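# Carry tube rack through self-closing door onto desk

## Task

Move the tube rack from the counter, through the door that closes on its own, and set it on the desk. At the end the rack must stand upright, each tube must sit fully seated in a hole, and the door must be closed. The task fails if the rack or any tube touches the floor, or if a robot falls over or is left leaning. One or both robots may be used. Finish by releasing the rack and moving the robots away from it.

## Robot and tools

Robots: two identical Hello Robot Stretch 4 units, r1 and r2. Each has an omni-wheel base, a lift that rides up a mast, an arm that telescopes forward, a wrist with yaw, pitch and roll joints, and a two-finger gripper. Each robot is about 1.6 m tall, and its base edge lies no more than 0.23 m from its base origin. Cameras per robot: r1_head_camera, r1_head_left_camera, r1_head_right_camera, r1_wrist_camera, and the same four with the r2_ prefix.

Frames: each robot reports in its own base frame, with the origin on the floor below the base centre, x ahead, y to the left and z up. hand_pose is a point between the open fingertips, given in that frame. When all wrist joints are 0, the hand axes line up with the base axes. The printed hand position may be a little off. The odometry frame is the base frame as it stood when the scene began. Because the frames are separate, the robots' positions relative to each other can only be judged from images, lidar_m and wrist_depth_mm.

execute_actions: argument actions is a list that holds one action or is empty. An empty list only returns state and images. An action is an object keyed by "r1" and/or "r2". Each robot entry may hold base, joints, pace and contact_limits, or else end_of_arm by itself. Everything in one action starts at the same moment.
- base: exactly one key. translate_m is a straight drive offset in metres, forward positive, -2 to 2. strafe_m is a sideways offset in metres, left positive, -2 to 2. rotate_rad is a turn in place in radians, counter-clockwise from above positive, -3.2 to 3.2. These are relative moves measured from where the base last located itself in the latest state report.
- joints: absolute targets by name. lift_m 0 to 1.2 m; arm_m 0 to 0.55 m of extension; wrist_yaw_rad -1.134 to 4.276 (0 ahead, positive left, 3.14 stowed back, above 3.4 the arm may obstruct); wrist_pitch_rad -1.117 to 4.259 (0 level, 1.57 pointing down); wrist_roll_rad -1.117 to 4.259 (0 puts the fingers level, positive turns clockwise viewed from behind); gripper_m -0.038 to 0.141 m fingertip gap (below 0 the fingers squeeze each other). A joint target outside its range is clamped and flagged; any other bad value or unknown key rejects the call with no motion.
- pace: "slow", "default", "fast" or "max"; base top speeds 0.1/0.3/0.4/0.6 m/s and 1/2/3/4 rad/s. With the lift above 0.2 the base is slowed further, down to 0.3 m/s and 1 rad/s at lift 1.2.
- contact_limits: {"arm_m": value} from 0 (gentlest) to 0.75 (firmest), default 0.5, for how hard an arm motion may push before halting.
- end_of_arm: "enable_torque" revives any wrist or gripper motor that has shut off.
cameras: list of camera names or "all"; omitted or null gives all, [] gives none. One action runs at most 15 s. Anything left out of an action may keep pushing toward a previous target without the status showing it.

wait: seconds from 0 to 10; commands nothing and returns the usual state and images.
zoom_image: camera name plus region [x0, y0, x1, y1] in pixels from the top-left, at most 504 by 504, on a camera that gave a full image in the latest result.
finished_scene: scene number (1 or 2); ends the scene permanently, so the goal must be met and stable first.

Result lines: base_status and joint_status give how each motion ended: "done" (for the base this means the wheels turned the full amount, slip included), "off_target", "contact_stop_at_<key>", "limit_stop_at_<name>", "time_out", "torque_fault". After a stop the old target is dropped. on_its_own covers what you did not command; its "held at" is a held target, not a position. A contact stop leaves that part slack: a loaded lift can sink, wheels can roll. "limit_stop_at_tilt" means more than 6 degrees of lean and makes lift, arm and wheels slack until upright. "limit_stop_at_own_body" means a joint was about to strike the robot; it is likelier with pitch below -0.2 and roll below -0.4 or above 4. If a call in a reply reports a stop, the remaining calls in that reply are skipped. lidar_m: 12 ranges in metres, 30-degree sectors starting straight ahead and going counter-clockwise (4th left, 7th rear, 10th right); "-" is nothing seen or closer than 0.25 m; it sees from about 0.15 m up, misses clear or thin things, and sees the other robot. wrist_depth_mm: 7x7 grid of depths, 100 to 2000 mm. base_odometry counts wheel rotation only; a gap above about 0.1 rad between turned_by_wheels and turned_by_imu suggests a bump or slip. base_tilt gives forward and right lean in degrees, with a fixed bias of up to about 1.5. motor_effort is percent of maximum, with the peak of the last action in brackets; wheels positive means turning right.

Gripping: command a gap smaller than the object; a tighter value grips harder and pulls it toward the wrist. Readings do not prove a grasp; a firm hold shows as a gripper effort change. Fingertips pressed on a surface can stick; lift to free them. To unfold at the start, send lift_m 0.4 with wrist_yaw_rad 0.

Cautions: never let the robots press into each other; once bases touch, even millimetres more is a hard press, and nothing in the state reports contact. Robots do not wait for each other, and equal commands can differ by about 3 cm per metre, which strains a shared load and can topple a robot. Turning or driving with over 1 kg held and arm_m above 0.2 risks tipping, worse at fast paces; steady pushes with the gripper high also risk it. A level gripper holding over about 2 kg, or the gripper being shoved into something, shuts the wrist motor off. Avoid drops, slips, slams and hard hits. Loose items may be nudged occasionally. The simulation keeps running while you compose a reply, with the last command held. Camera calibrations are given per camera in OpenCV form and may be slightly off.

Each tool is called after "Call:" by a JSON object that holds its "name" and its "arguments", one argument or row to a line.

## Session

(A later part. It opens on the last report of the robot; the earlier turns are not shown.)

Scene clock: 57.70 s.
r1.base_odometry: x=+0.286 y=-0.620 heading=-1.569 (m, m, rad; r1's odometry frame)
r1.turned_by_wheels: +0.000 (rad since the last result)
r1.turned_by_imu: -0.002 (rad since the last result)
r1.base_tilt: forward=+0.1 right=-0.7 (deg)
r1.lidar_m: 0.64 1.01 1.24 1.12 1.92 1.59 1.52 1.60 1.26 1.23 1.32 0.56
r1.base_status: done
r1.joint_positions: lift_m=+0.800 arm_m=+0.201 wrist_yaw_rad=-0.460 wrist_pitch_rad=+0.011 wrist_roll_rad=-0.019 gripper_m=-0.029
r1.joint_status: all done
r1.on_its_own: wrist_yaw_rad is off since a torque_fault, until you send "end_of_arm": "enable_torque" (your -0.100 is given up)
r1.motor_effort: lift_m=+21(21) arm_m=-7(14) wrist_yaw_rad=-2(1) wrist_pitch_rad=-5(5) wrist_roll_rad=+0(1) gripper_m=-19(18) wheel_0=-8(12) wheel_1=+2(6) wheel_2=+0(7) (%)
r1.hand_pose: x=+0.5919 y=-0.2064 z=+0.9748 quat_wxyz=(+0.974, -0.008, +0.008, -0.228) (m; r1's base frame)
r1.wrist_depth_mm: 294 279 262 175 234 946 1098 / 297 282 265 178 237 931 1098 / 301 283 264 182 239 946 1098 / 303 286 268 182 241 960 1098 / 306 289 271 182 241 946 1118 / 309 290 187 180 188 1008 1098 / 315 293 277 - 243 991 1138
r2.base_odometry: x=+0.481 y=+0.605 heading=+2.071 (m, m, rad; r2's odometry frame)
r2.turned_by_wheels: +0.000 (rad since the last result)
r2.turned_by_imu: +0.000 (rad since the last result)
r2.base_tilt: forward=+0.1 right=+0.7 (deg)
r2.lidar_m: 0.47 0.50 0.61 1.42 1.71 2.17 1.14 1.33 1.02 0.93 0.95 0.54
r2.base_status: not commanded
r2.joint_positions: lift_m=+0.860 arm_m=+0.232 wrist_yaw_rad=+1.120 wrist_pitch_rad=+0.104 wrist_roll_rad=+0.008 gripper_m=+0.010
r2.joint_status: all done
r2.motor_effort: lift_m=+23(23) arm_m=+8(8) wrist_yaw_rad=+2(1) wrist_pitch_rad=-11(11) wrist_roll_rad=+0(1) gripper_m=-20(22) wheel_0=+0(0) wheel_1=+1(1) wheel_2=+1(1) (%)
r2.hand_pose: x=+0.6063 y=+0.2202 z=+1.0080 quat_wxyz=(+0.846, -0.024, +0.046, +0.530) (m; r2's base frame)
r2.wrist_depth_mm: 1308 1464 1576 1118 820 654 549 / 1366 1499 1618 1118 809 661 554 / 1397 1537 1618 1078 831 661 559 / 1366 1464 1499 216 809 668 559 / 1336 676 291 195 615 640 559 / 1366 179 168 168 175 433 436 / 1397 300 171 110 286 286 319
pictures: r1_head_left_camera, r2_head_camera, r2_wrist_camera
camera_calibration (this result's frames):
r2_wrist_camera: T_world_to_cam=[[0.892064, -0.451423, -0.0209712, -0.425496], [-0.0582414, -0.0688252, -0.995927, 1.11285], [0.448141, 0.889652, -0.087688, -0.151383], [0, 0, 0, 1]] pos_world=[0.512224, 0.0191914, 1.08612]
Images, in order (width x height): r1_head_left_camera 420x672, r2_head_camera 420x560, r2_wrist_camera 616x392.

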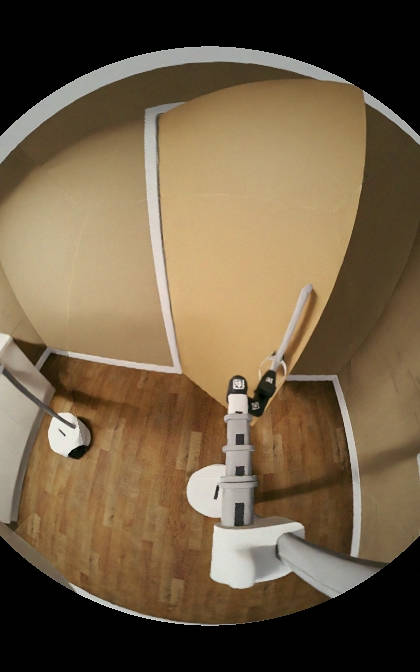

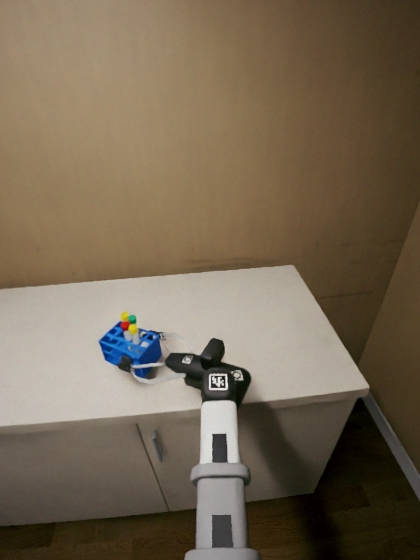

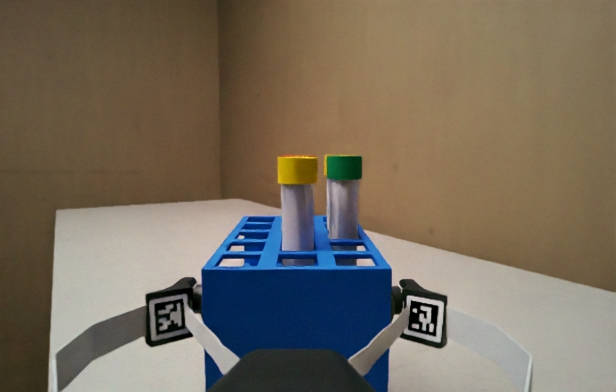

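Call:
{"name": "execute_actions", "arguments": {
  "actions": [
    {"r1":{"joints":{"arm_m":0.1},"base":{"strafe_m":0.25},"pace":"slow"},"r2":{"base":{"strafe_m":1.0},"joints":{"arm_m":0.0,"wrist_yaw_rad":0,"gripper_m":-0.005}}}
  ],
  "cameras": ["r2_wrist_camera"]
}}

Call:
{"name": "execute_actions", "arguments": {
  "actions": [
    {"r1":{"joints":{"arm_m":0.01},"base":{"strafe_m":0.38},"pace":"slow"},"r2":{"base":{"translate_m":-1.45}}}
  ],
  "cameras": []
}}

Call:
{"name": "execute_actions", "arguments": {
  "actions": [
    {"r2":{"base":{"rotate_rad":-1.47},"pace":"slow"}}
  ],
  "cameras": ["r1_head_right_camera","r2_head_camera","r2_wrist_camera"]
}}

Scene clock: 68.67 s.
r1.base_odometry: x=+0.535 y=-0.619 heading=-1.569 (m, m, rad; r1's odometry frame)
r1.turned_by_wheels: +0.000 (rad since the last result)
r1.turned_by_imu: -0.001 (rad since the last result)
r1.base_tilt: forward=-0.1 right=-0.8 (deg)
r1.lidar_m: 0.63 1.13 1.59 1.56 1.23 1.58 1.52 1.59 1.52 1.48 1.45 0.42
r1.base_status: done
r1.joint_positions: lift_m=+0.800 arm_m=+0.101 wrist_yaw_rad=-0.747 wrist_pitch_rad=+0.012 wrist_roll_rad=-0.019 gripper_m=-0.029
r1.joint_status: all done
r1.on_its_own: wrist_yaw_rad is off since a torque_fault, until you send "end_of_arm": "enable_torque" (your -0.100 is given up)
r1.motor_effort: lift_m=+21(20) arm_m=-7(10) wrist_yaw_rad=+1(1) wrist_pitch_rad=-8(8) wrist_roll_rad=+0(1) gripper_m=-20(18) wheel_0=-6(14) wheel_1=+4(8) wheel_2=+0(4) (%)
r1.hand_pose: x=+0.4244 y=-0.2601 z=+0.9746 quat_wxyz=(+0.931, -0.007, +0.009, -0.365) (m; r1's base frame)
r1.wrist_depth_mm: 310 287 267 176 233 1397 1229 / 312 290 268 178 236 1366 1255 / 314 293 270 182 236 1366 1255 / 317 296 273 183 237 1366 1255 / 319 297 274 182 238 1430 1229 / 325 301 187 179 188 1430 1255 / 329 301 282 - 241 1366 1255
r2.base_odometry: x=-0.396 y=+0.125 heading=+2.071 (m, m, rad; r2's odometry frame)
r2.turned_by_wheels: +0.000 (rad since the last result)
r2.turned_by_imu: -0.004 (rad since the last result)
r2.base_tilt: forward=+0.1 right=+0.6 (deg)
r2.lidar_m: 0.37 0.40 0.51 0.67 0.68 0.89 2.00 1.24 1.29 1.93 0.64 0.43
r2.base_status: done
r2.joint_positions: lift_m=+0.860 arm_m=+0.004 wrist_yaw_rad=+0.000 wrist_pitch_rad=+0.104 wrist_roll_rad=+0.008 gripper_m=-0.004
r2.joint_status: all done
joint sent to its limit — the command would take r2.arm_m past its lower limit, so that joint was sent only as far as its limit.
r2.motor_effort: lift_m=+22(23) arm_m=-7(10) wrist_yaw_rad=+1(7) wrist_pitch_rad=-12(11) wrist_roll_rad=-1(0) gripper_m=-23(24) wheel_0=+0(9) wheel_1=-1(6) wheel_2=+0(1) (%)
r2.hand_pose: x=+0.4616 y=-0.0874 z=+1.0079 quat_wxyz=(+0.999, +0.004, +0.052, +0.000) (m; r2's base frame)
r2.wrist_depth_mm: 715 732 750 768 798 820 831 / 732 741 768 788 809 831 866 / 732 759 778 788 831 854 866 / 750 778 798 213 842 854 878 / 661 661 549 191 621 676 691 / 424 177 165 164 172 439 439 / 291 301 166 110 235 290 304
pictures: r2_wrist_camera
camera_calibration (this result's frames):
r2_wrist_camera: T_world_to_cam=[[-0.0175842, -0.999626, -0.0209621, -0.0633103], [-0.0876843, 0.0224263, -0.995896, 1.1047], [0.995993, -0.015674, -0.0880458, -0.144529], [0, 0, 0, 1]] pos_world=[0.239701, -0.0903263, 1.08611]
Images, in order (width x height): r2_wrist_camera 616x392.

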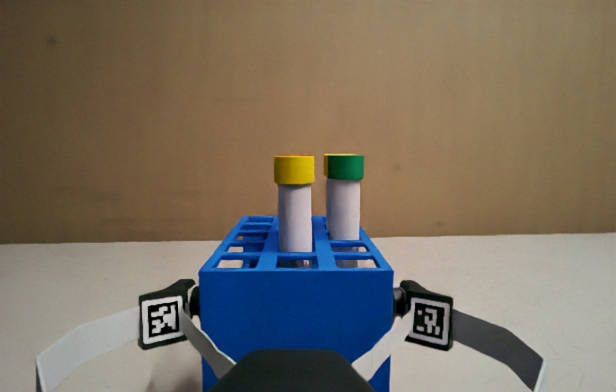

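Scene clock: 74.97 s.
r1.base_odometry: x=+0.915 y=-0.619 heading=-1.569 (m, m, rad; r1's odometry frame)
r1.turned_by_wheels: +0.000 (rad since the last result)
r1.turned_by_imu: -0.001 (rad since the last result)
r1.base_tilt: forward=+0.0 right=-0.7 (deg)
r1.lidar_m: 0.97 1.13 1.23 1.19 1.27 1.57 0.79 0.80 1.92 1.86 0.36 0.33
r1.base_status: done
r1.joint_positions: lift_m=+0.800 arm_m=+0.011 wrist_yaw_rad=-0.772 wrist_pitch_rad=+0.011 wrist_roll_rad=-0.019 gripper_m=-0.029
r1.joint_status: all done
r1.on_its_own: wrist_yaw_rad is off since a torque_fault, until you send "end_of_arm": "enable_torque" (your -0.100 is given up)
r1.motor_effort: lift_m=+21(21) arm_m=-7(7) wrist_yaw_rad=+0(1) wrist_pitch_rad=-6(8) wrist_roll_rad=+0(0) gripper_m=-22(21) wheel_0=-7(13) wheel_1=+4(6) wheel_2=+1(1) (%)
r1.hand_pose: x=+0.3280 y=-0.2638 z=+0.9747 quat_wxyz=(+0.926, -0.007, +0.009, -0.376) (m; r1's base frame)
r1.wrist_depth_mm: 723 492 351 178 225 190 1537 / 732 500 353 182 225 190 1576 / 732 504 353 180 226 192 1537 / 732 504 355 181 227 196 1576 / 732 504 355 181 229 197 1618 / 750 508 186 182 187 197 1576 / 768 521 382 - 223 192 1537
r2.base_odometry: x=+0.298 y=-1.148 heading=+2.071 (m, m, rad; r2's odometry frame)
r2.turned_by_wheels: +0.000 (rad since the last result)
r2.turned_by_imu: +0.008 (rad since the last result)
r2.base_tilt: forward=+0.1 right=+0.6 (deg)
r2.lidar_m: 0.44 0.84 0.57 0.53 0.54 0.73 1.25 1.27 1.69 2.12 0.95 0.49
r2.base_status: done
r2.joint_positions: lift_m=+0.860 arm_m=+0.004 wrist_yaw_rad=+0.000 wrist_pitch_rad=+0.104 wrist_roll_rad=+0.008 gripper_m=-0.004
r2.joint_status: not commanded
r2.motor_effort: lift_m=+22(22) arm_m=-7(7) wrist_yaw_rad=+1(1) wrist_pitch_rad=-12(11) wrist_roll_rad=+0(1) gripper_m=-24(24) wheel_0=+1(6) wheel_1=+1(4) wheel_2=-1(6) (%)
r2.hand_pose: x=+0.4615 y=-0.0874 z=+1.0079 quat_wxyz=(+0.999, +0.004, +0.052, +0.000) (m; r2's base frame)
r2.wrist_depth_mm: 1138 1921 - - - - - / 1138 1863 - - - - - / 1138 1921 - - - - - / 1160 1863 1618 213 1661 1708 - / 1160 1921 1618 190 1661 1808 - / 1160 177 164 165 171 1756 - / 1008 1756 166 110 960 1756 1863
pictures: none
No camera images: the call's "cameras" was empty. Leave "cameras" out to get every camera's image.

Scene clock: 77.73 s.
r1.base_odometry: x=+0.915 y=-0.619 heading=-1.569 (m, m, rad; r1's odometry frame)
r1.turned_by_wheels: +0.000 (rad since the last result)
r1.turned_by_imu: +0.000 (rad since the last result)
r1.base_tilt: forward=-0.1 right=-0.7 (deg)
r1.lidar_m: 0.98 1.14 1.22 1.19 1.26 1.56 1.51 0.95 0.80 1.85 0.35 0.34
r1.base_status: not commanded
r1.joint_positions: lift_m=+0.800 arm_m=+0.011 wrist_yaw_rad=-0.772 wrist_pitch_rad=+0.011 wrist_roll_rad=-0.019 gripper_m=-0.029
r1.joint_status: not commanded
r1.on_its_own: wrist_yaw_rad is off since a torque_fault, until you send "end_of_arm": "enable_torque" (your -0.100 is given up)
r1.motor_effort: lift_m=+21(21) arm_m=-7(7) wrist_yaw_rad=-2(1) wrist_pitch_rad=-6(6) wrist_roll_rad=+0(0) gripper_m=-19(20) wheel_0=-7(7) wheel_1=+3(3) wheel_2=+0(1) (%)
r1.hand_pose: x=+0.3280 y=-0.2638 z=+0.9747 quat_wxyz=(+0.926, -0.007, +0.009, -0.376) (m; r1's base frame)
r1.wrist_depth_mm: 732 504 351 178 225 190 1537 / 715 500 351 181 225 191 1576 / 732 496 357 181 228 193 1576 / 741 500 353 181 229 197 1576 / 750 500 355 181 228 197 1576 / 768 517 185 181 187 198 1576 / 778 521 379 - 224 192 1618
r2.base_odometry: x=+0.299 y=-1.148 heading=+0.601 (m, m, rad; r2's odometry frame)
r2.turned_by_wheels: -1.470 (rad since the last result)
r2.turned_by_imu: -1.460 (rad since the last result)
r2.base_tilt: forward=+0.1 right=+0.7 (deg)
r2.lidar_m: 0.45 0.95 1.93 1.84 0.77 0.56 0.54 0.53 0.78 1.26 1.32 0.48
r2.base_status: done
r2.joint_positions: lift_m=+0.860 arm_m=+0.004 wrist_yaw_rad=+0.000 wrist_pitch_rad=+0.104 wrist_roll_rad=+0.008 gripper_m=-0.004
r2.joint_status: not commanded
r2.motor_effort: lift_m=+22(22) arm_m=-8(7) wrist_yaw_rad=+2(1) wrist_pitch_rad=-11(12) wrist_roll_rad=+0(0) gripper_m=-24(23) wheel_0=+0(8) wheel_1=+1(1) wheel_2=+1(5) (%)
r2.hand_pose: x=+0.4615 y=-0.0874 z=+1.0079 quat_wxyz=(+0.999, +0.004, +0.052, +0.000) (m; r2's base frame)
r2.wrist_depth_mm: 1756 1160 - - 1708 1708 1756 / 1756 1160 - - 1808 1708 1756 / 1756 1160 - - 1808 1808 1708 / 931 1008 - 213 1808 1808 1756 / 1808 1808 1308 191 1863 1863 1708 / 1863 177 165 164 171 1921 1708 / 1756 1138 167 110 976 1863 1618
pictures: r1_head_right_camera, r2_head_camera, r2_wrist_camera
camera_calibration (this result's frames):
r2_wrist_camera: T_world_to_cam=[[-0.0175846, -0.999626, -0.0209587, -0.0633128], [-0.0876837, 0.022423, -0.995896, 1.10476], [0.995993, -0.0156747, -0.0880451, -0.144505], [0, 0, 0, 1]] pos_world=[0.239682, -0.0903261, 1.08618]
Images, in order (width x height): r1_head_right_camera 420x672, r2_head_camera 420x560, r2_wrist_camera 616x392.

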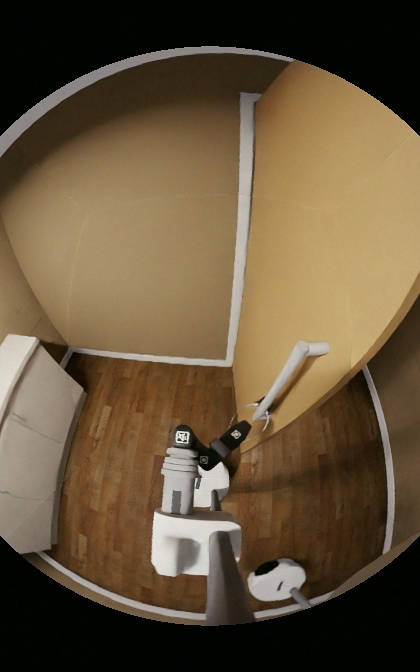

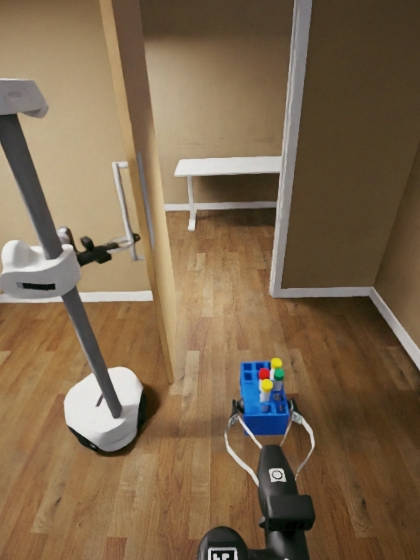

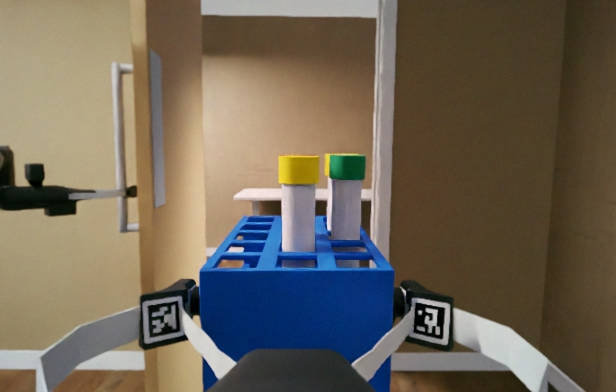

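Call:
{"name": "execute_actions", "arguments": {
  "actions": [
    {"r1":{"base":{"strafe_m":0.12},"pace":"slow"},"r2":{"base":{"strafe_m":-0.05}}}
  ],
  "cameras": []
}}

Call:
{"name": "execute_actions", "arguments": {
  "actions": [
    {"r2":{"base":{"translate_m":1.5}}}
  ],
  "cameras": ["r2_head_left_camera"]
}}

Scene clock: 82.90 s.
r1.base_odometry: x=+1.035 y=-0.619 heading=-1.569 (m, m, rad; r1's odometry frame)
r1.turned_by_wheels: +0.000 (rad since the last result)
r1.turned_by_imu: +0.000 (rad since the last result)
r1.base_tilt: forward=-0.1 right=-0.8 (deg)
r1.lidar_m: 1.06 1.13 1.10 1.06 1.15 1.57 1.50 1.03 0.95 1.96 0.34 0.35
r1.base_status: done
r1.joint_positions: lift_m=+0.800 arm_m=+0.011 wrist_yaw_rad=-0.729 wrist_pitch_rad=+0.011 wrist_roll_rad=-0.019 gripper_m=-0.029
r1.joint_status: not commanded
r1.on_its_own: wrist_yaw_rad is off since a torque_fault, until you send "end_of_arm": "enable_torque" (your -0.100 is given up)
r1.motor_effort: lift_m=+21(21) arm_m=-7(7) wrist_yaw_rad=+0(1) wrist_pitch_rad=-5(6) wrist_roll_rad=+0(1) gripper_m=-18(20) wheel_0=-7(13) wheel_1=+4(7) wheel_2=+1(0) (%)
r1.hand_pose: x=+0.3391 y=-0.2573 z=+0.9748 quat_wxyz=(+0.934, -0.007, +0.009, -0.356) (m; r1's base frame)
r1.wrist_depth_mm: 750 809 452 180 224 179 866 / 768 820 449 179 226 179 180 / 778 820 449 179 225 180 1576 / 788 831 442 180 227 180 1576 / 788 831 449 181 225 180 1618 / 778 854 186 180 187 174 1661 / 788 842 492 - 217 174 1618
r2.base_odometry: x=+0.327 y=-1.189 heading=+0.601 (m, m, rad; r2's odometry frame)
r2.turned_by_wheels: +0.000 (rad since the last result)
r2.turned_by_imu: +0.000 (rad since the last result)
r2.base_tilt: forward=+0.1 right=+0.6 (deg)
r2.lidar_m: 0.44 1.05 1.12 1.89 0.79 0.56 0.51 0.56 0.80 1.21 1.25 0.47
r2.base_status: done
r2.joint_positions: lift_m=+0.860 arm_m=+0.004 wrist_yaw_rad=+0.000 wrist_pitch_rad=+0.104 wrist_roll_rad=+0.008 gripper_m=-0.004
r2.joint_status: not commanded
r2.motor_effort: lift_m=+22(22) arm_m=-8(7) wrist_yaw_rad=+1(1) wrist_pitch_rad=-11(11) wrist_roll_rad=+0(0) gripper_m=-21(23) wheel_0=-1(9) wheel_1=+0(10) wheel_2=+1(2) (%)
r2.hand_pose: x=+0.4615 y=-0.0874 z=+1.0079 quat_wxyz=(+0.999, +0.004, +0.052, +0.000) (m; r2's base frame)
r2.wrist_depth_mm: 1661 1205 - - 1708 1756 1661 / 1756 1229 - - 1756 1756 1661 / 1708 1229 - - 1808 1756 1618 / 1025 1229 - 214 1808 1808 1661 / 1756 1229 1661 192 1808 1863 1661 / 1808 177 164 165 171 1863 1618 / 1756 1182 166 110 976 1756 1537
pictures: none
No camera images: the call's "cameras" was empty. Leave "cameras" out to get every camera's image.

Scene clock: 89.40 s.
r1.base_odometry: x=+1.035 y=-0.619 heading=-1.569 (m, m, rad; r1's odometry frame)
r1.turned_by_wheels: +0.000 (rad since the last result)
r1.turned_by_imu: +0.001 (rad since the last result)
r1.base_tilt: forward=-0.1 right=-0.5 (deg)
r1.lidar_m: 1.07 1.14 1.10 1.05 1.14 1.57 1.50 1.58 2.03 1.98 0.34 0.34
r1.base_status: not commanded
r1.joint_positions: lift_m=+0.800 arm_m=+0.011 wrist_yaw_rad=-0.729 wrist_pitch_rad=+0.011 wrist_roll_rad=-0.019 gripper_m=-0.029
r1.joint_status: not commanded
r1.on_its_own: wrist_yaw_rad is off since a torque_fault, until you send "end_of_arm": "enable_torque" (your -0.100 is given up)
r1.motor_effort: lift_m=+21(21) arm_m=-7(7) wrist_yaw_rad=+1(1) wrist_pitch_rad=-6(6) wrist_roll_rad=+0(0) gripper_m=-24(20) wheel_0=-7(7) wheel_1=+4(4) wheel_2=+0(0) (%)
r1.hand_pose: x=+0.3391 y=-0.2573 z=+0.9748 quat_wxyz=(+0.934, -0.007, +0.009, -0.356) (m; r1's base frame)
r1.wrist_depth_mm: 759 820 442 180 224 178 854 / 768 809 445 179 225 179 176 / 759 798 449 180 226 179 525 / 778 820 445 180 227 180 668 / 788 831 452 180 227 180 1499 / 788 854 186 180 188 175 1618 / 788 842 492 - 218 173 1708
r2.base_odometry: x=+1.564 y=-0.341 heading=+0.601 (m, m, rad; r2's odometry frame)
r2.turned_by_wheels: +0.000 (rad since the last result)
r2.turned_by_imu: -0.009 (rad since the last result)
r2.base_tilt: forward=+0.1 right=+0.6 (deg)
r2.lidar_m: 0.45 0.60 0.45 0.42 0.49 0.91 2.04 1.74 1.30 1.24 0.84 0.50
r2.base_status: done
r2.joint_positions: lift_m=+0.860 arm_m=+0.004 wrist_yaw_rad=+0.000 wrist_pitch_rad=+0.104 wrist_roll_rad=+0.008 gripper_m=-0.004
r2.joint_status: not commanded
r2.motor_effort: lift_m=+22(22) arm_m=-7(7) wrist_yaw_rad=+2(2) wrist_pitch_rad=-11(11) wrist_roll_rad=+2(2) gripper_m=-23(23) wheel_0=-1(5) wheel_1=+1(7) wheel_2=+1(5) (%)
r2.hand_pose: x=+0.4615 y=-0.0874 z=+1.0080 quat_wxyz=(+0.999, +0.004, +0.052, +0.000) (m; r2's base frame)
r2.wrist_depth_mm: - - - - - - 1708 / - - - - - - 1661 / - - - - - - 1708 / - - - 213 - - 1708 / - - 1808 190 - - 488 / - 176 165 165 171 - 477 / 1756 1863 167 110 976 1808 436
pictures: r2_head_left_camera
Images, in order (width x height): r2_head_left_camera 420x672.

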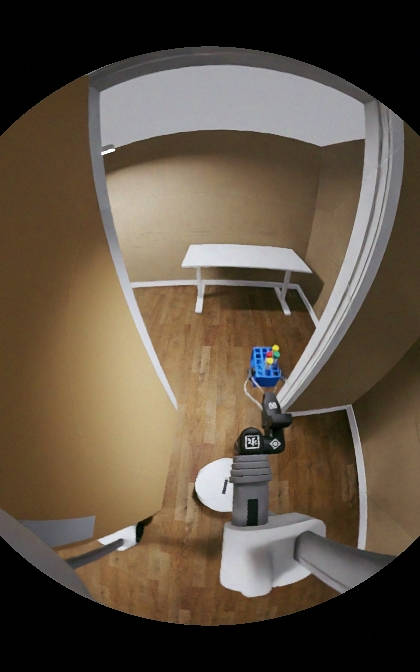

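Call:
{"name": "execute_actions", "arguments": {
  "actions": [
    {"r1":{"base":{"strafe_m":-0.12},"pace":"slow"},"r2":{"base":{"translate_m":1.2}}}
  ],
  "cameras": []
}}

Call:
{"name": "execute_actions", "arguments": {
  "actions": [
    {"r1":{"joints":{"arm_m":0.1},"base":{"strafe_m":-0.38},"pace":"slow"},"r2":{"base":{"strafe_m":-0.15},"joints":{"arm_m":0.25,"lift_m":0.74},"pace":"slow"}}
  ],
  "cameras": ["r2_head_camera","r2_wrist_camera","r1_head_camera"]
}}

Scene clock: 98.07 s.
r1.base_odometry: x=+0.915 y=-0.619 heading=-1.570 (m, m, rad; r1's odometry frame)
r1.turned_by_wheels: +0.000 (rad since the last result)
r1.turned_by_imu: +0.001 (rad since the last result)
r1.base_tilt: forward=-0.1 right=-0.7 (deg)
r1.lidar_m: 0.98 1.12 1.23 1.19 1.27 1.56 1.50 1.58 1.93 1.86 0.35 0.33
r1.base_status: done
r1.joint_positions: lift_m=+0.800 arm_m=+0.011 wrist_yaw_rad=-0.767 wrist_pitch_rad=+0.011 wrist_roll_rad=-0.019 gripper_m=-0.029
r1.joint_status: not commanded
r1.on_its_own: wrist_yaw_rad is off since a torque_fault, until you send "end_of_arm": "enable_torque" (your -0.100 is given up)
r1.motor_effort: lift_m=+21(21) arm_m=-6(7) wrist_yaw_rad=+2(1) wrist_pitch_rad=-5(6) wrist_roll_rad=+0(0) gripper_m=-16(20) wheel_0=+1(7) wheel_1=-4(9) wheel_2=+1(2) (%)
r1.hand_pose: x=+0.3289 y=-0.2632 z=+0.9748 quat_wxyz=(+0.927, -0.007, +0.009, -0.374) (m; r1's base frame)
r1.wrist_depth_mm: 732 504 357 175 225 189 1499 / 732 504 355 179 226 190 1537 / 715 500 357 182 228 191 1576 / 750 504 357 182 227 193 1576 / 732 508 357 182 229 196 1576 / 768 521 187 181 187 195 1576 / 759 525 382 - 223 192 1499
r2.base_odometry: x=+2.554 y=+0.338 heading=+0.601 (m, m, rad; r2's odometry frame)
r2.turned_by_wheels: +0.000 (rad since the last result)
r2.turned_by_imu: -0.007 (rad since the last result)
r2.base_tilt: forward=+0.1 right=+0.7 (deg)
r2.lidar_m: 0.43 0.74 2.22 1.93 0.70 0.67 1.40 0.63 0.70 1.25 1.05 0.48
r2.base_status: done
r2.joint_positions: lift_m=+0.860 arm_m=+0.004 wrist_yaw_rad=+0.000 wrist_pitch_rad=+0.104 wrist_roll_rad=+0.008 gripper_m=-0.004
r2.joint_status: not commanded
r2.motor_effort: lift_m=+22(22) arm_m=-7(7) wrist_yaw_rad=+2(1) wrist_pitch_rad=-11(11) wrist_roll_rad=-1(0) gripper_m=-23(23) wheel_0=-1(4) wheel_1=+1(5) wheel_2=+1(7) (%)
r2.hand_pose: x=+0.4615 y=-0.0874 z=+1.0080 quat_wxyz=(+0.999, +0.004, +0.052, +0.000) (m; r2's base frame)
r2.wrist_depth_mm: 1182 1182 1229 1205 1229 1229 1229 / 1229 1229 1229 1255 1255 1255 1255 / 1229 1229 1255 1255 1255 1255 1281 / 1281 1255 1281 219 1308 1281 1308 / 1281 1281 1118 193 1255 1336 1281 / 960 177 165 165 171 917 904 / 609 627 167 110 392 603 654
pictures: none
No camera images: the call's "cameras" was empty. Leave "cameras" out to get every camera's image.

Scene clock: 103.00 s.
r1.base_odometry: x=+0.535 y=-0.619 heading=-1.569 (m, m, rad; r1's odometry frame)
r1.turned_by_wheels: +0.000 (rad since the last result)
r1.turned_by_imu: +0.001 (rad since the last result)
r1.base_tilt: forward=+0.0 right=-0.7 (deg)
r1.lidar_m: 0.62 1.10 1.54 1.57 1.67 1.57 1.52 1.59 1.52 1.47 1.48 0.40
r1.base_status: done
r1.joint_positions: lift_m=+0.800 arm_m=+0.099 wrist_yaw_rad=-0.744 wrist_pitch_rad=+0.011 wrist_roll_rad=-0.019 gripper_m=-0.029
r1.joint_status: all done
r1.on_its_own: wrist_yaw_rad is off since a torque_fault, until you send "end_of_arm": "enable_torque" (your -0.100 is given up)
r1.motor_effort: lift_m=+21(21) arm_m=+5(10) wrist_yaw_rad=-1(1) wrist_pitch_rad=-5(6) wrist_roll_rad=+0(0) gripper_m=-18(17) wheel_0=+2(8) wheel_1=-3(9) wheel_2=+2(0) (%)
r1.hand_pose: x=+0.4231 y=-0.2596 z=+0.9749 quat_wxyz=(+0.932, -0.007, +0.008, -0.363) (m; r1's base frame)
r1.wrist_depth_mm: 309 289 267 180 233 1397 1229 / 312 289 268 179 236 1397 1229 / 314 291 271 179 236 1366 1255 / 317 296 272 179 237 1366 1182 / 320 297 273 181 238 1464 1281 / 325 300 187 180 187 1397 1255 / 327 301 283 - 240 1397 1229
r2.base_odometry: x=+2.639 y=+0.214 heading=+0.601 (m, m, rad; r2's odometry frame)
r2.turned_by_wheels: +0.000 (rad since the last result)
r2.turned_by_imu: +0.000 (rad since the last result)
r2.base_tilt: forward=+0.2 right=+0.6 (deg)
r2.lidar_m: 0.67 0.77 2.18 1.92 0.78 0.82 1.09 0.55 0.71 1.09 1.08 0.76
r2.base_status: done
r2.joint_positions: lift_m=+0.740 arm_m=+0.249 wrist_yaw_rad=+0.000 wrist_pitch_rad=+0.104 wrist_roll_rad=+0.008 gripper_m=-0.004
r2.joint_status: all done
r2.motor_effort: lift_m=+13(21) arm_m=+8(8) wrist_yaw_rad=+1(1) wrist_pitch_rad=-11(11) wrist_roll_rad=+0(1) gripper_m=-23(23) wheel_0=+0(7) wheel_1=+0(5) wheel_2=+0(5) (%)
r2.hand_pose: x=+0.7065 y=-0.0874 z=+0.8887 quat_wxyz=(+0.999, +0.004, +0.052, +0.000) (m; r2's base frame)
r2.wrist_depth_mm: 976 976 991 991 991 1008 1008 / 1008 991 991 1008 1008 1008 1025 / 1008 1008 1008 1025 1025 1042 1042 / 1025 1025 1042 213 1060 1042 1060 / 917 917 759 191 854 946 960 / 591 177 165 165 171 603 615 / 404 418 166 110 291 402 445
pictures: r1_head_camera, r2_head_camera, r2_wrist_camera
camera_calibration (this result's frames):
r2_wrist_camera: T_world_to_cam=[[-0.0175956, -0.999625, -0.0209601, -0.0614993], [-0.0876007, 0.022424, -0.995903, 1.00742], [0.996, -0.0156874, -0.0879625, -0.399059], [0, 0, 0, 1]] pos_world=[0.484632, -0.090327, 0.966905]
Images, in order (width x height): r1_head_camera 420x560, r2_head_camera 420x560, r2_wrist_camera 616x392.

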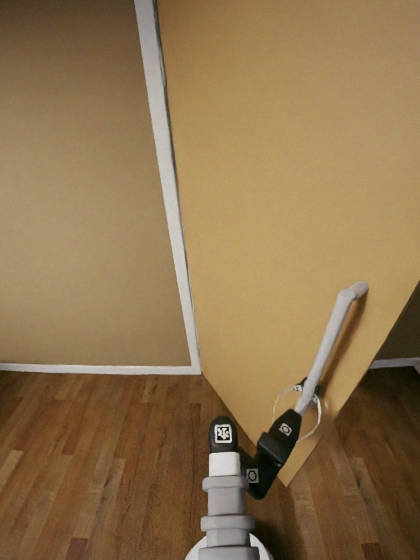

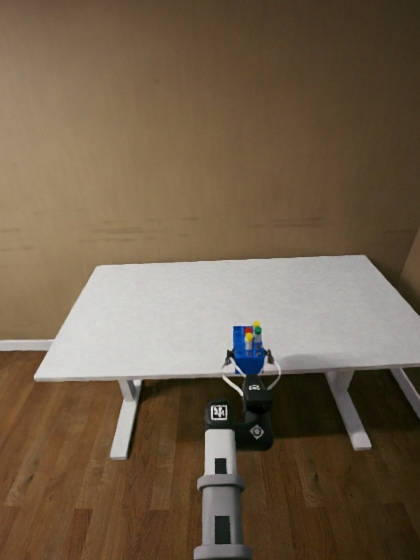

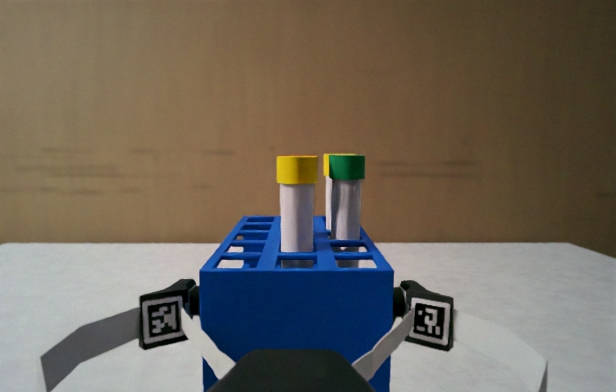

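Call:
{"name": "execute_actions", "arguments": {
  "actions": [
    {"r1":{"joints":{"arm_m":0.22},"base":{"strafe_m":-0.27},"pace":"slow"},"r2":{"base":{"translate_m":0.22},"joints":{"lift_m":0.68}}}
  ],
  "cameras": []
}}

Call:
{"name": "execute_actions", "arguments": {
  "actions": [
    {"r1":{"joints":{"arm_m":0.54},"base":{"strafe_m":-0.24},"pace":"slow"},"r2":{"joints":{"lift_m":0.626},"pace":"slow"}}
  ],
  "cameras": ["r2_head_camera","r1_head_camera"]
}}

Scene clock: 109.33 s.
r1.base_odometry: x=+0.265 y=-0.620 heading=-1.569 (m, m, rad; r1's odometry frame)
r1.turned_by_wheels: +0.000 (rad since the last result)
r1.turned_by_imu: +0.001 (rad since the last result)
r1.base_tilt: forward=+0.0 right=-0.6 (deg)
r1.lidar_m: 0.65 0.99 1.57 1.84 1.95 1.59 1.53 1.60 1.23 1.20 1.29 0.57
r1.base_status: done
r1.joint_positions: lift_m=+0.800 arm_m=+0.219 wrist_yaw_rad=-0.454 wrist_pitch_rad=+0.011 wrist_roll_rad=-0.019 gripper_m=-0.029
r1.joint_status: all done
r1.on_its_own: wrist_yaw_rad is off since a torque_fault, until you send "end_of_arm": "enable_torque" (your -0.100 is given up)
r1.motor_effort: lift_m=+21(21) arm_m=+5(5) wrist_yaw_rad=+1(1) wrist_pitch_rad=-5(5) wrist_roll_rad=+0(0) gripper_m=-17(17) wheel_0=+3(7) wheel_1=-3(8) wheel_2=+3(0) (%)
r1.hand_pose: x=+0.6110 y=-0.2050 z=+0.9749 quat_wxyz=(+0.974, -0.008, +0.007, -0.225) (m; r1's base frame)
r1.wrist_depth_mm: 286 273 259 176 236 904 1042 / 289 274 260 176 236 917 1042 / 291 276 263 178 238 931 1042 / 296 278 265 180 240 946 1060 / 297 282 267 185 240 946 1060 / 297 285 189 180 185 960 1060 / 303 287 272 - 244 976 1078
r2.base_odometry: x=+2.820 y=+0.339 heading=+0.601 (m, m, rad; r2's odometry frame)
r2.turned_by_wheels: +0.000 (rad since the last result)
r2.turned_by_imu: -0.001 (rad since the last result)
r2.base_tilt: forward=+0.1 right=+0.6 (deg)
r2.lidar_m: 0.51 0.53 0.74 2.64 1.02 0.92 1.04 0.74 0.97 1.11 0.74 0.55
r2.base_status: done
r2.joint_positions: lift_m=+0.680 arm_m=+0.249 wrist_yaw_rad=+0.000 wrist_pitch_rad=+0.104 wrist_roll_rad=+0.008 gripper_m=-0.004
r2.joint_status: all done
r2.motor_effort: lift_m=+13(13) arm_m=+7(7) wrist_yaw_rad=+1(2) wrist_pitch_rad=-11(11) wrist_roll_rad=+0(1) gripper_m=-23(23) wheel_0=+0(3) wheel_1=-1(5) wheel_2=+2(6) (%)
r2.hand_pose: x=+0.7066 y=-0.0874 z=+0.8287 quat_wxyz=(+0.999, +0.004, +0.052, +0.000) (m; r2's base frame)
r2.wrist_depth_mm: 768 778 778 788 798 788 798 / 788 788 809 809 809 809 809 / 798 798 798 809 820 820 831 / 809 820 820 214 820 831 842 / 691 699 574 192 640 715 723 / 445 177 165 165 171 459 462 / 306 314 167 110 241 306 319
pictures: none
No camera images: the call's "cameras" was empty. Leave "cameras" out to get every camera's image.

Scene clock: 113.80 s.
r1.base_odometry: x=+0.025 y=-0.620 heading=-1.569 (m, m, rad; r1's odometry frame)
r1.turned_by_wheels: +0.000 (rad since the last result)
r1.turned_by_imu: +0.001 (rad since the last result)
r1.base_tilt: forward=+0.0 right=-0.6 (deg)
r1.lidar_m: 0.93 1.06 1.54 2.09 2.15 1.61 1.53 1.34 0.99 0.95 1.05 1.07
r1.base_status: done
r1.joint_positions: lift_m=+0.800 arm_m=+0.539 wrist_yaw_rad=-0.131 wrist_pitch_rad=+0.011 wrist_roll_rad=-0.019 gripper_m=-0.029
r1.joint_status: all done
r1.on_its_own: wrist_yaw_rad is off since a torque_fault, until you send "end_of_arm": "enable_torque" (your -0.100 is given up)
r1.motor_effort: lift_m=+21(21) arm_m=+6(8) wrist_yaw_rad=+2(1) wrist_pitch_rad=-4(4) wrist_roll_rad=+0(1) gripper_m=-20(20) wheel_0=+2(8) wheel_1=-4(8) wheel_2=+2(2) (%)
r1.hand_pose: x=+0.9845 y=-0.1242 z=+0.9750 quat_wxyz=(+0.998, -0.009, +0.006, -0.065) (m; r1's base frame)
r1.wrist_depth_mm: 245 244 245 177 243 317 324 / 246 246 246 179 247 324 327 / 249 247 248 180 248 322 330 / 250 249 249 180 250 329 334 / 252 252 252 180 252 330 340 / 255 254 187 181 187 334 342 / 258 257 255 - 255 338 343
r2.base_odometry: x=+2.820 y=+0.339 heading=+0.601 (m, m, rad; r2's odometry frame)
r2.turned_by_wheels: +0.000 (rad since the last result)
r2.turned_by_imu: +0.000 (rad since the last result)
r2.base_tilt: forward=+0.1 right=+0.6 (deg)
r2.lidar_m: 0.50 0.53 0.75 2.64 1.03 0.84 0.80 0.72 1.01 1.09 0.77 0.55
r2.base_status: not commanded
r2.joint_positions: lift_m=+0.626 arm_m=+0.249 wrist_yaw_rad=+0.000 wrist_pitch_rad=+0.104 wrist_roll_rad=+0.008 gripper_m=-0.004
r2.joint_status: all done
r2.motor_effort: lift_m=+13(13) arm_m=+7(8) wrist_yaw_rad=+1(2) wrist_pitch_rad=-11(11) wrist_roll_rad=-1(1) gripper_m=-24(23) wheel_0=+0(0) wheel_1=-1(1) wheel_2=+1(1) (%)
r2.hand_pose: x=+0.7066 y=-0.0874 z=+0.7747 quat_wxyz=(+0.999, +0.004, +0.052, +0.000) (m; r2's base frame)
r2.wrist_depth_mm: 778 778 778 788 798 798 798 / 798 778 788 798 798 820 809 / 809 809 809 820 820 831 831 / 820 820 798 214 831 842 842 / 488 492 404 193 455 512 512 / 315 177 165 164 171 324 325 / 216 222 166 110 198 215 232
pictures: r1_head_camera, r2_head_camera
Images, in order (width x height): r1_head_camera 420x560, r2_head_camera 420x560.

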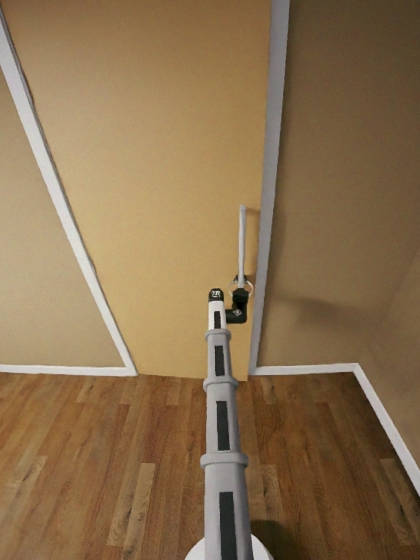

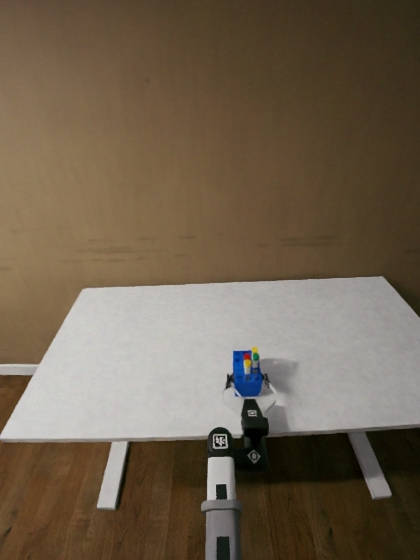

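Call:
{"name": "execute_actions", "arguments": {
  "actions": [
    {"r1":{"joints":{"gripper_m":0.09},"base":{"translate_m":0.04}},"r2":{"joints":{"lift_m":0.622,"gripper_m":0.14}}}
  ],
  "cameras": []
}}

Call:
{"name": "execute_actions", "arguments": {
  "actions": [
    {"r1":{"joints":{"arm_m":0.2}},"r2":{"joints":{"arm_m":0.01},"base":{"translate_m":-0.15}}}
  ],
  "cameras": ["r2_wrist_camera","r1_head_camera"]
}}

Call:
{"name": "finished_scene", "arguments": {
  "scene": 1
}}

Scene clock: 119.43 s.
r1.base_odometry: x=+0.025 y=-0.660 heading=-1.569 (m, m, rad; r1's odometry frame)
r1.turned_by_wheels: +0.000 (rad since the last result)
r1.turned_by_imu: +0.001 (rad since the last result)
r1.base_tilt: forward=+0.0 right=-0.7 (deg)
r1.lidar_m: 0.93 1.06 1.49 2.09 2.18 1.65 1.57 1.33 0.99 0.96 1.04 1.01
r1.base_status: done
r1.joint_positions: lift_m=+0.800 arm_m=+0.539 wrist_yaw_rad=-0.160 wrist_pitch_rad=+0.011 wrist_roll_rad=-0.019 gripper_m=+0.090
r1.joint_status: all done
r1.on_its_own: wrist_yaw_rad is off since a torque_fault, until you send "end_of_arm": "enable_torque" (your -0.100 is given up)
r1.motor_effort: lift_m=+21(21) arm_m=+6(6) wrist_yaw_rad=+1(1) wrist_pitch_rad=-4(4) wrist_roll_rad=+0(0) gripper_m=-1(16) wheel_0=+0(6) wheel_1=+2(5) wheel_2=+1(9) (%)
r1.hand_pose: x=+0.9807 y=-0.1324 z=+0.9749 quat_wxyz=(+0.997, -0.009, +0.006, -0.080) (m; r1's base frame)
r1.wrist_depth_mm: 251 257 264 268 277 273 290 / 254 259 266 270 278 276 296 / 256 263 268 210 279 278 298 / 259 264 273 210 286 281 303 / 260 266 271 211 283 282 303 / 263 267 272 207 217 297 306 / 265 270 278 - 282 301 310
r2.base_odometry: x=+2.820 y=+0.339 heading=+0.601 (m, m, rad; r2's odometry frame)
r2.turned_by_wheels: +0.000 (rad since the last result)
r2.turned_by_imu: +0.000 (rad since the last result)
r2.base_tilt: forward=+0.1 right=+0.6 (deg)
r2.lidar_m: 0.52 0.55 0.74 2.64 1.01 0.82 0.77 0.76 1.02 1.12 0.79 0.56
r2.base_status: not commanded
r2.joint_positions: lift_m=+0.622 arm_m=+0.249 wrist_yaw_rad=+0.000 wrist_pitch_rad=+0.102 wrist_roll_rad=+0.008 gripper_m=+0.140
r2.joint_status: all done
r2.motor_effort: lift_m=+13(13) arm_m=+7(7) wrist_yaw_rad=+1(2) wrist_pitch_rad=-6(11) wrist_roll_rad=+0(0) gripper_m=-1(26) wheel_0=+0(1) wheel_1=-1(1) wheel_2=+1(1) (%)
r2.hand_pose: x=+0.7066 y=-0.0874 z=+0.7712 quat_wxyz=(+0.999, +0.004, +0.051, +0.000) (m; r2's base frame)
r2.wrist_depth_mm: 778 788 788 788 798 788 809 / 778 788 798 798 809 820 809 / 798 809 809 809 820 831 831 / 809 809 820 242 842 831 831 / 480 484 436 217 496 504 504 / 310 201 189 190 192 277 319 / 227 224 207 110 220 233 233
pictures: none
No camera images: the call's "cameras" was empty. Leave "cameras" out to get every camera's image.

Scene clock: 121.57 s.
r1.base_odometry: x=+0.025 y=-0.660 heading=-1.569 (m, m, rad; r1's odometry frame)
r1.turned_by_wheels: +0.000 (rad since the last result)
r1.turned_by_imu: +0.000 (rad since the last result)
r1.base_tilt: forward=+0.0 right=-0.6 (deg)
r1.lidar_m: 0.94 1.04 1.49 2.09 2.18 1.63 1.58 1.35 0.98 0.97 1.05 1.03
r1.base_status: not commanded
r1.joint_positions: lift_m=+0.800 arm_m=+0.201 wrist_yaw_rad=-0.158 wrist_pitch_rad=+0.011 wrist_roll_rad=-0.019 gripper_m=+0.090
r1.joint_status: all done
r1.on_its_own: wrist_yaw_rad is off since a torque_fault, until you send "end_of_arm": "enable_torque" (your -0.100 is given up)
r1.motor_effort: lift_m=+20(20) arm_m=-6(3) wrist_yaw_rad=+2(1) wrist_pitch_rad=-5(6) wrist_roll_rad=-1(1) gripper_m=-1(1) wheel_0=+0(0) wheel_1=+3(2) wheel_2=+1(1) (%)
r1.hand_pose: x=+0.6431 y=-0.1318 z=+0.9748 quat_wxyz=(+0.997, -0.009, +0.006, -0.079) (m; r1's base frame)
r1.wrist_depth_mm: 564 580 591 597 627 640 654 / 569 580 597 615 621 640 661 / 564 585 603 615 627 654 661 / 580 585 615 615 640 654 676 / 585 585 609 621 647 661 699 / 585 603 609 634 218 676 691 / 597 609 627 - 661 676 691
r2.base_odometry: x=+2.696 y=+0.254 heading=+0.601 (m, m, rad; r2's odometry frame)
r2.turned_by_wheels: +0.000 (rad since the last result)
r2.turned_by_imu: +0.001 (rad since the last result)
r2.base_tilt: forward=+0.1 right=+0.7 (deg)
r2.lidar_m: 0.67 0.68 2.09 2.22 0.82 0.67 0.64 0.62 0.82 1.10 0.97 0.71
r2.base_status: done
r2.joint_positions: lift_m=+0.622 arm_m=+0.011 wrist_yaw_rad=+0.000 wrist_pitch_rad=+0.103 wrist_roll_rad=+0.008 gripper_m=+0.140
r2.joint_status: all done
r2.motor_effort: lift_m=+13(13) arm_m=-8(9) wrist_yaw_rad=+2(1) wrist_pitch_rad=-7(7) wrist_roll_rad=-2(1) gripper_m=+1(0) wheel_0=+1(1) wheel_1=+0(3) wheel_2=-1(8) (%)
r2.hand_pose: x=+0.4692 y=-0.0875 z=+0.7711 quat_wxyz=(+0.999, +0.004, +0.051, +0.000) (m; r2's base frame)
r2.wrist_depth_mm: 1138 1138 1138 1138 1138 1160 1160 / 1160 1160 1160 1182 1182 1160 1205 / 1182 1160 1182 1182 1182 1205 1229 / 1118 1118 1138 634 1182 1205 1182 / 484 496 492 500 504 508 512 / 1182 202 439 1229 442 452 866 / 1229 1229 1255 110 1255 1281 891
pictures: r1_head_camera, r2_wrist_camera
camera_calibration (this result's frames):
r2_wrist_camera: T_world_to_cam=[[-0.0176618, -0.999624, -0.0209829, -0.068119], [-0.0863086, 0.0224321, -0.996016, 0.868961], [0.996112, -0.0157804, -0.0866723, -0.174078], [0, 0, 0, 1]] pos_world=[0.247197, -0.090333, 0.848982]
Images, in order (width x height): r1_head_camera 420x560, r2_wrist_camera 616x392.

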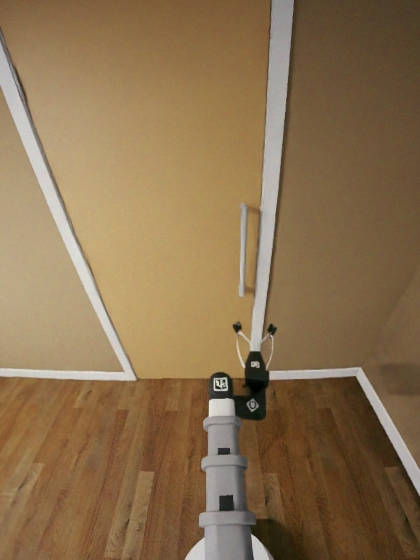

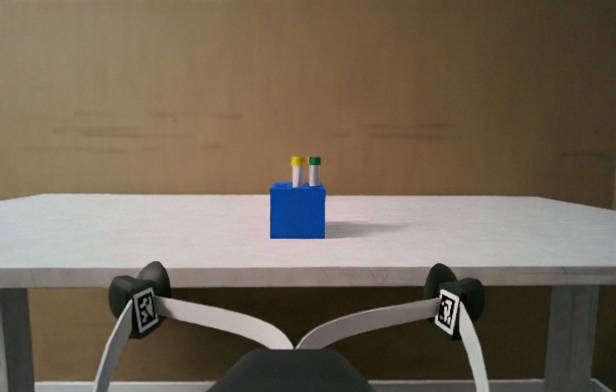

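The scene is finished: the task was done.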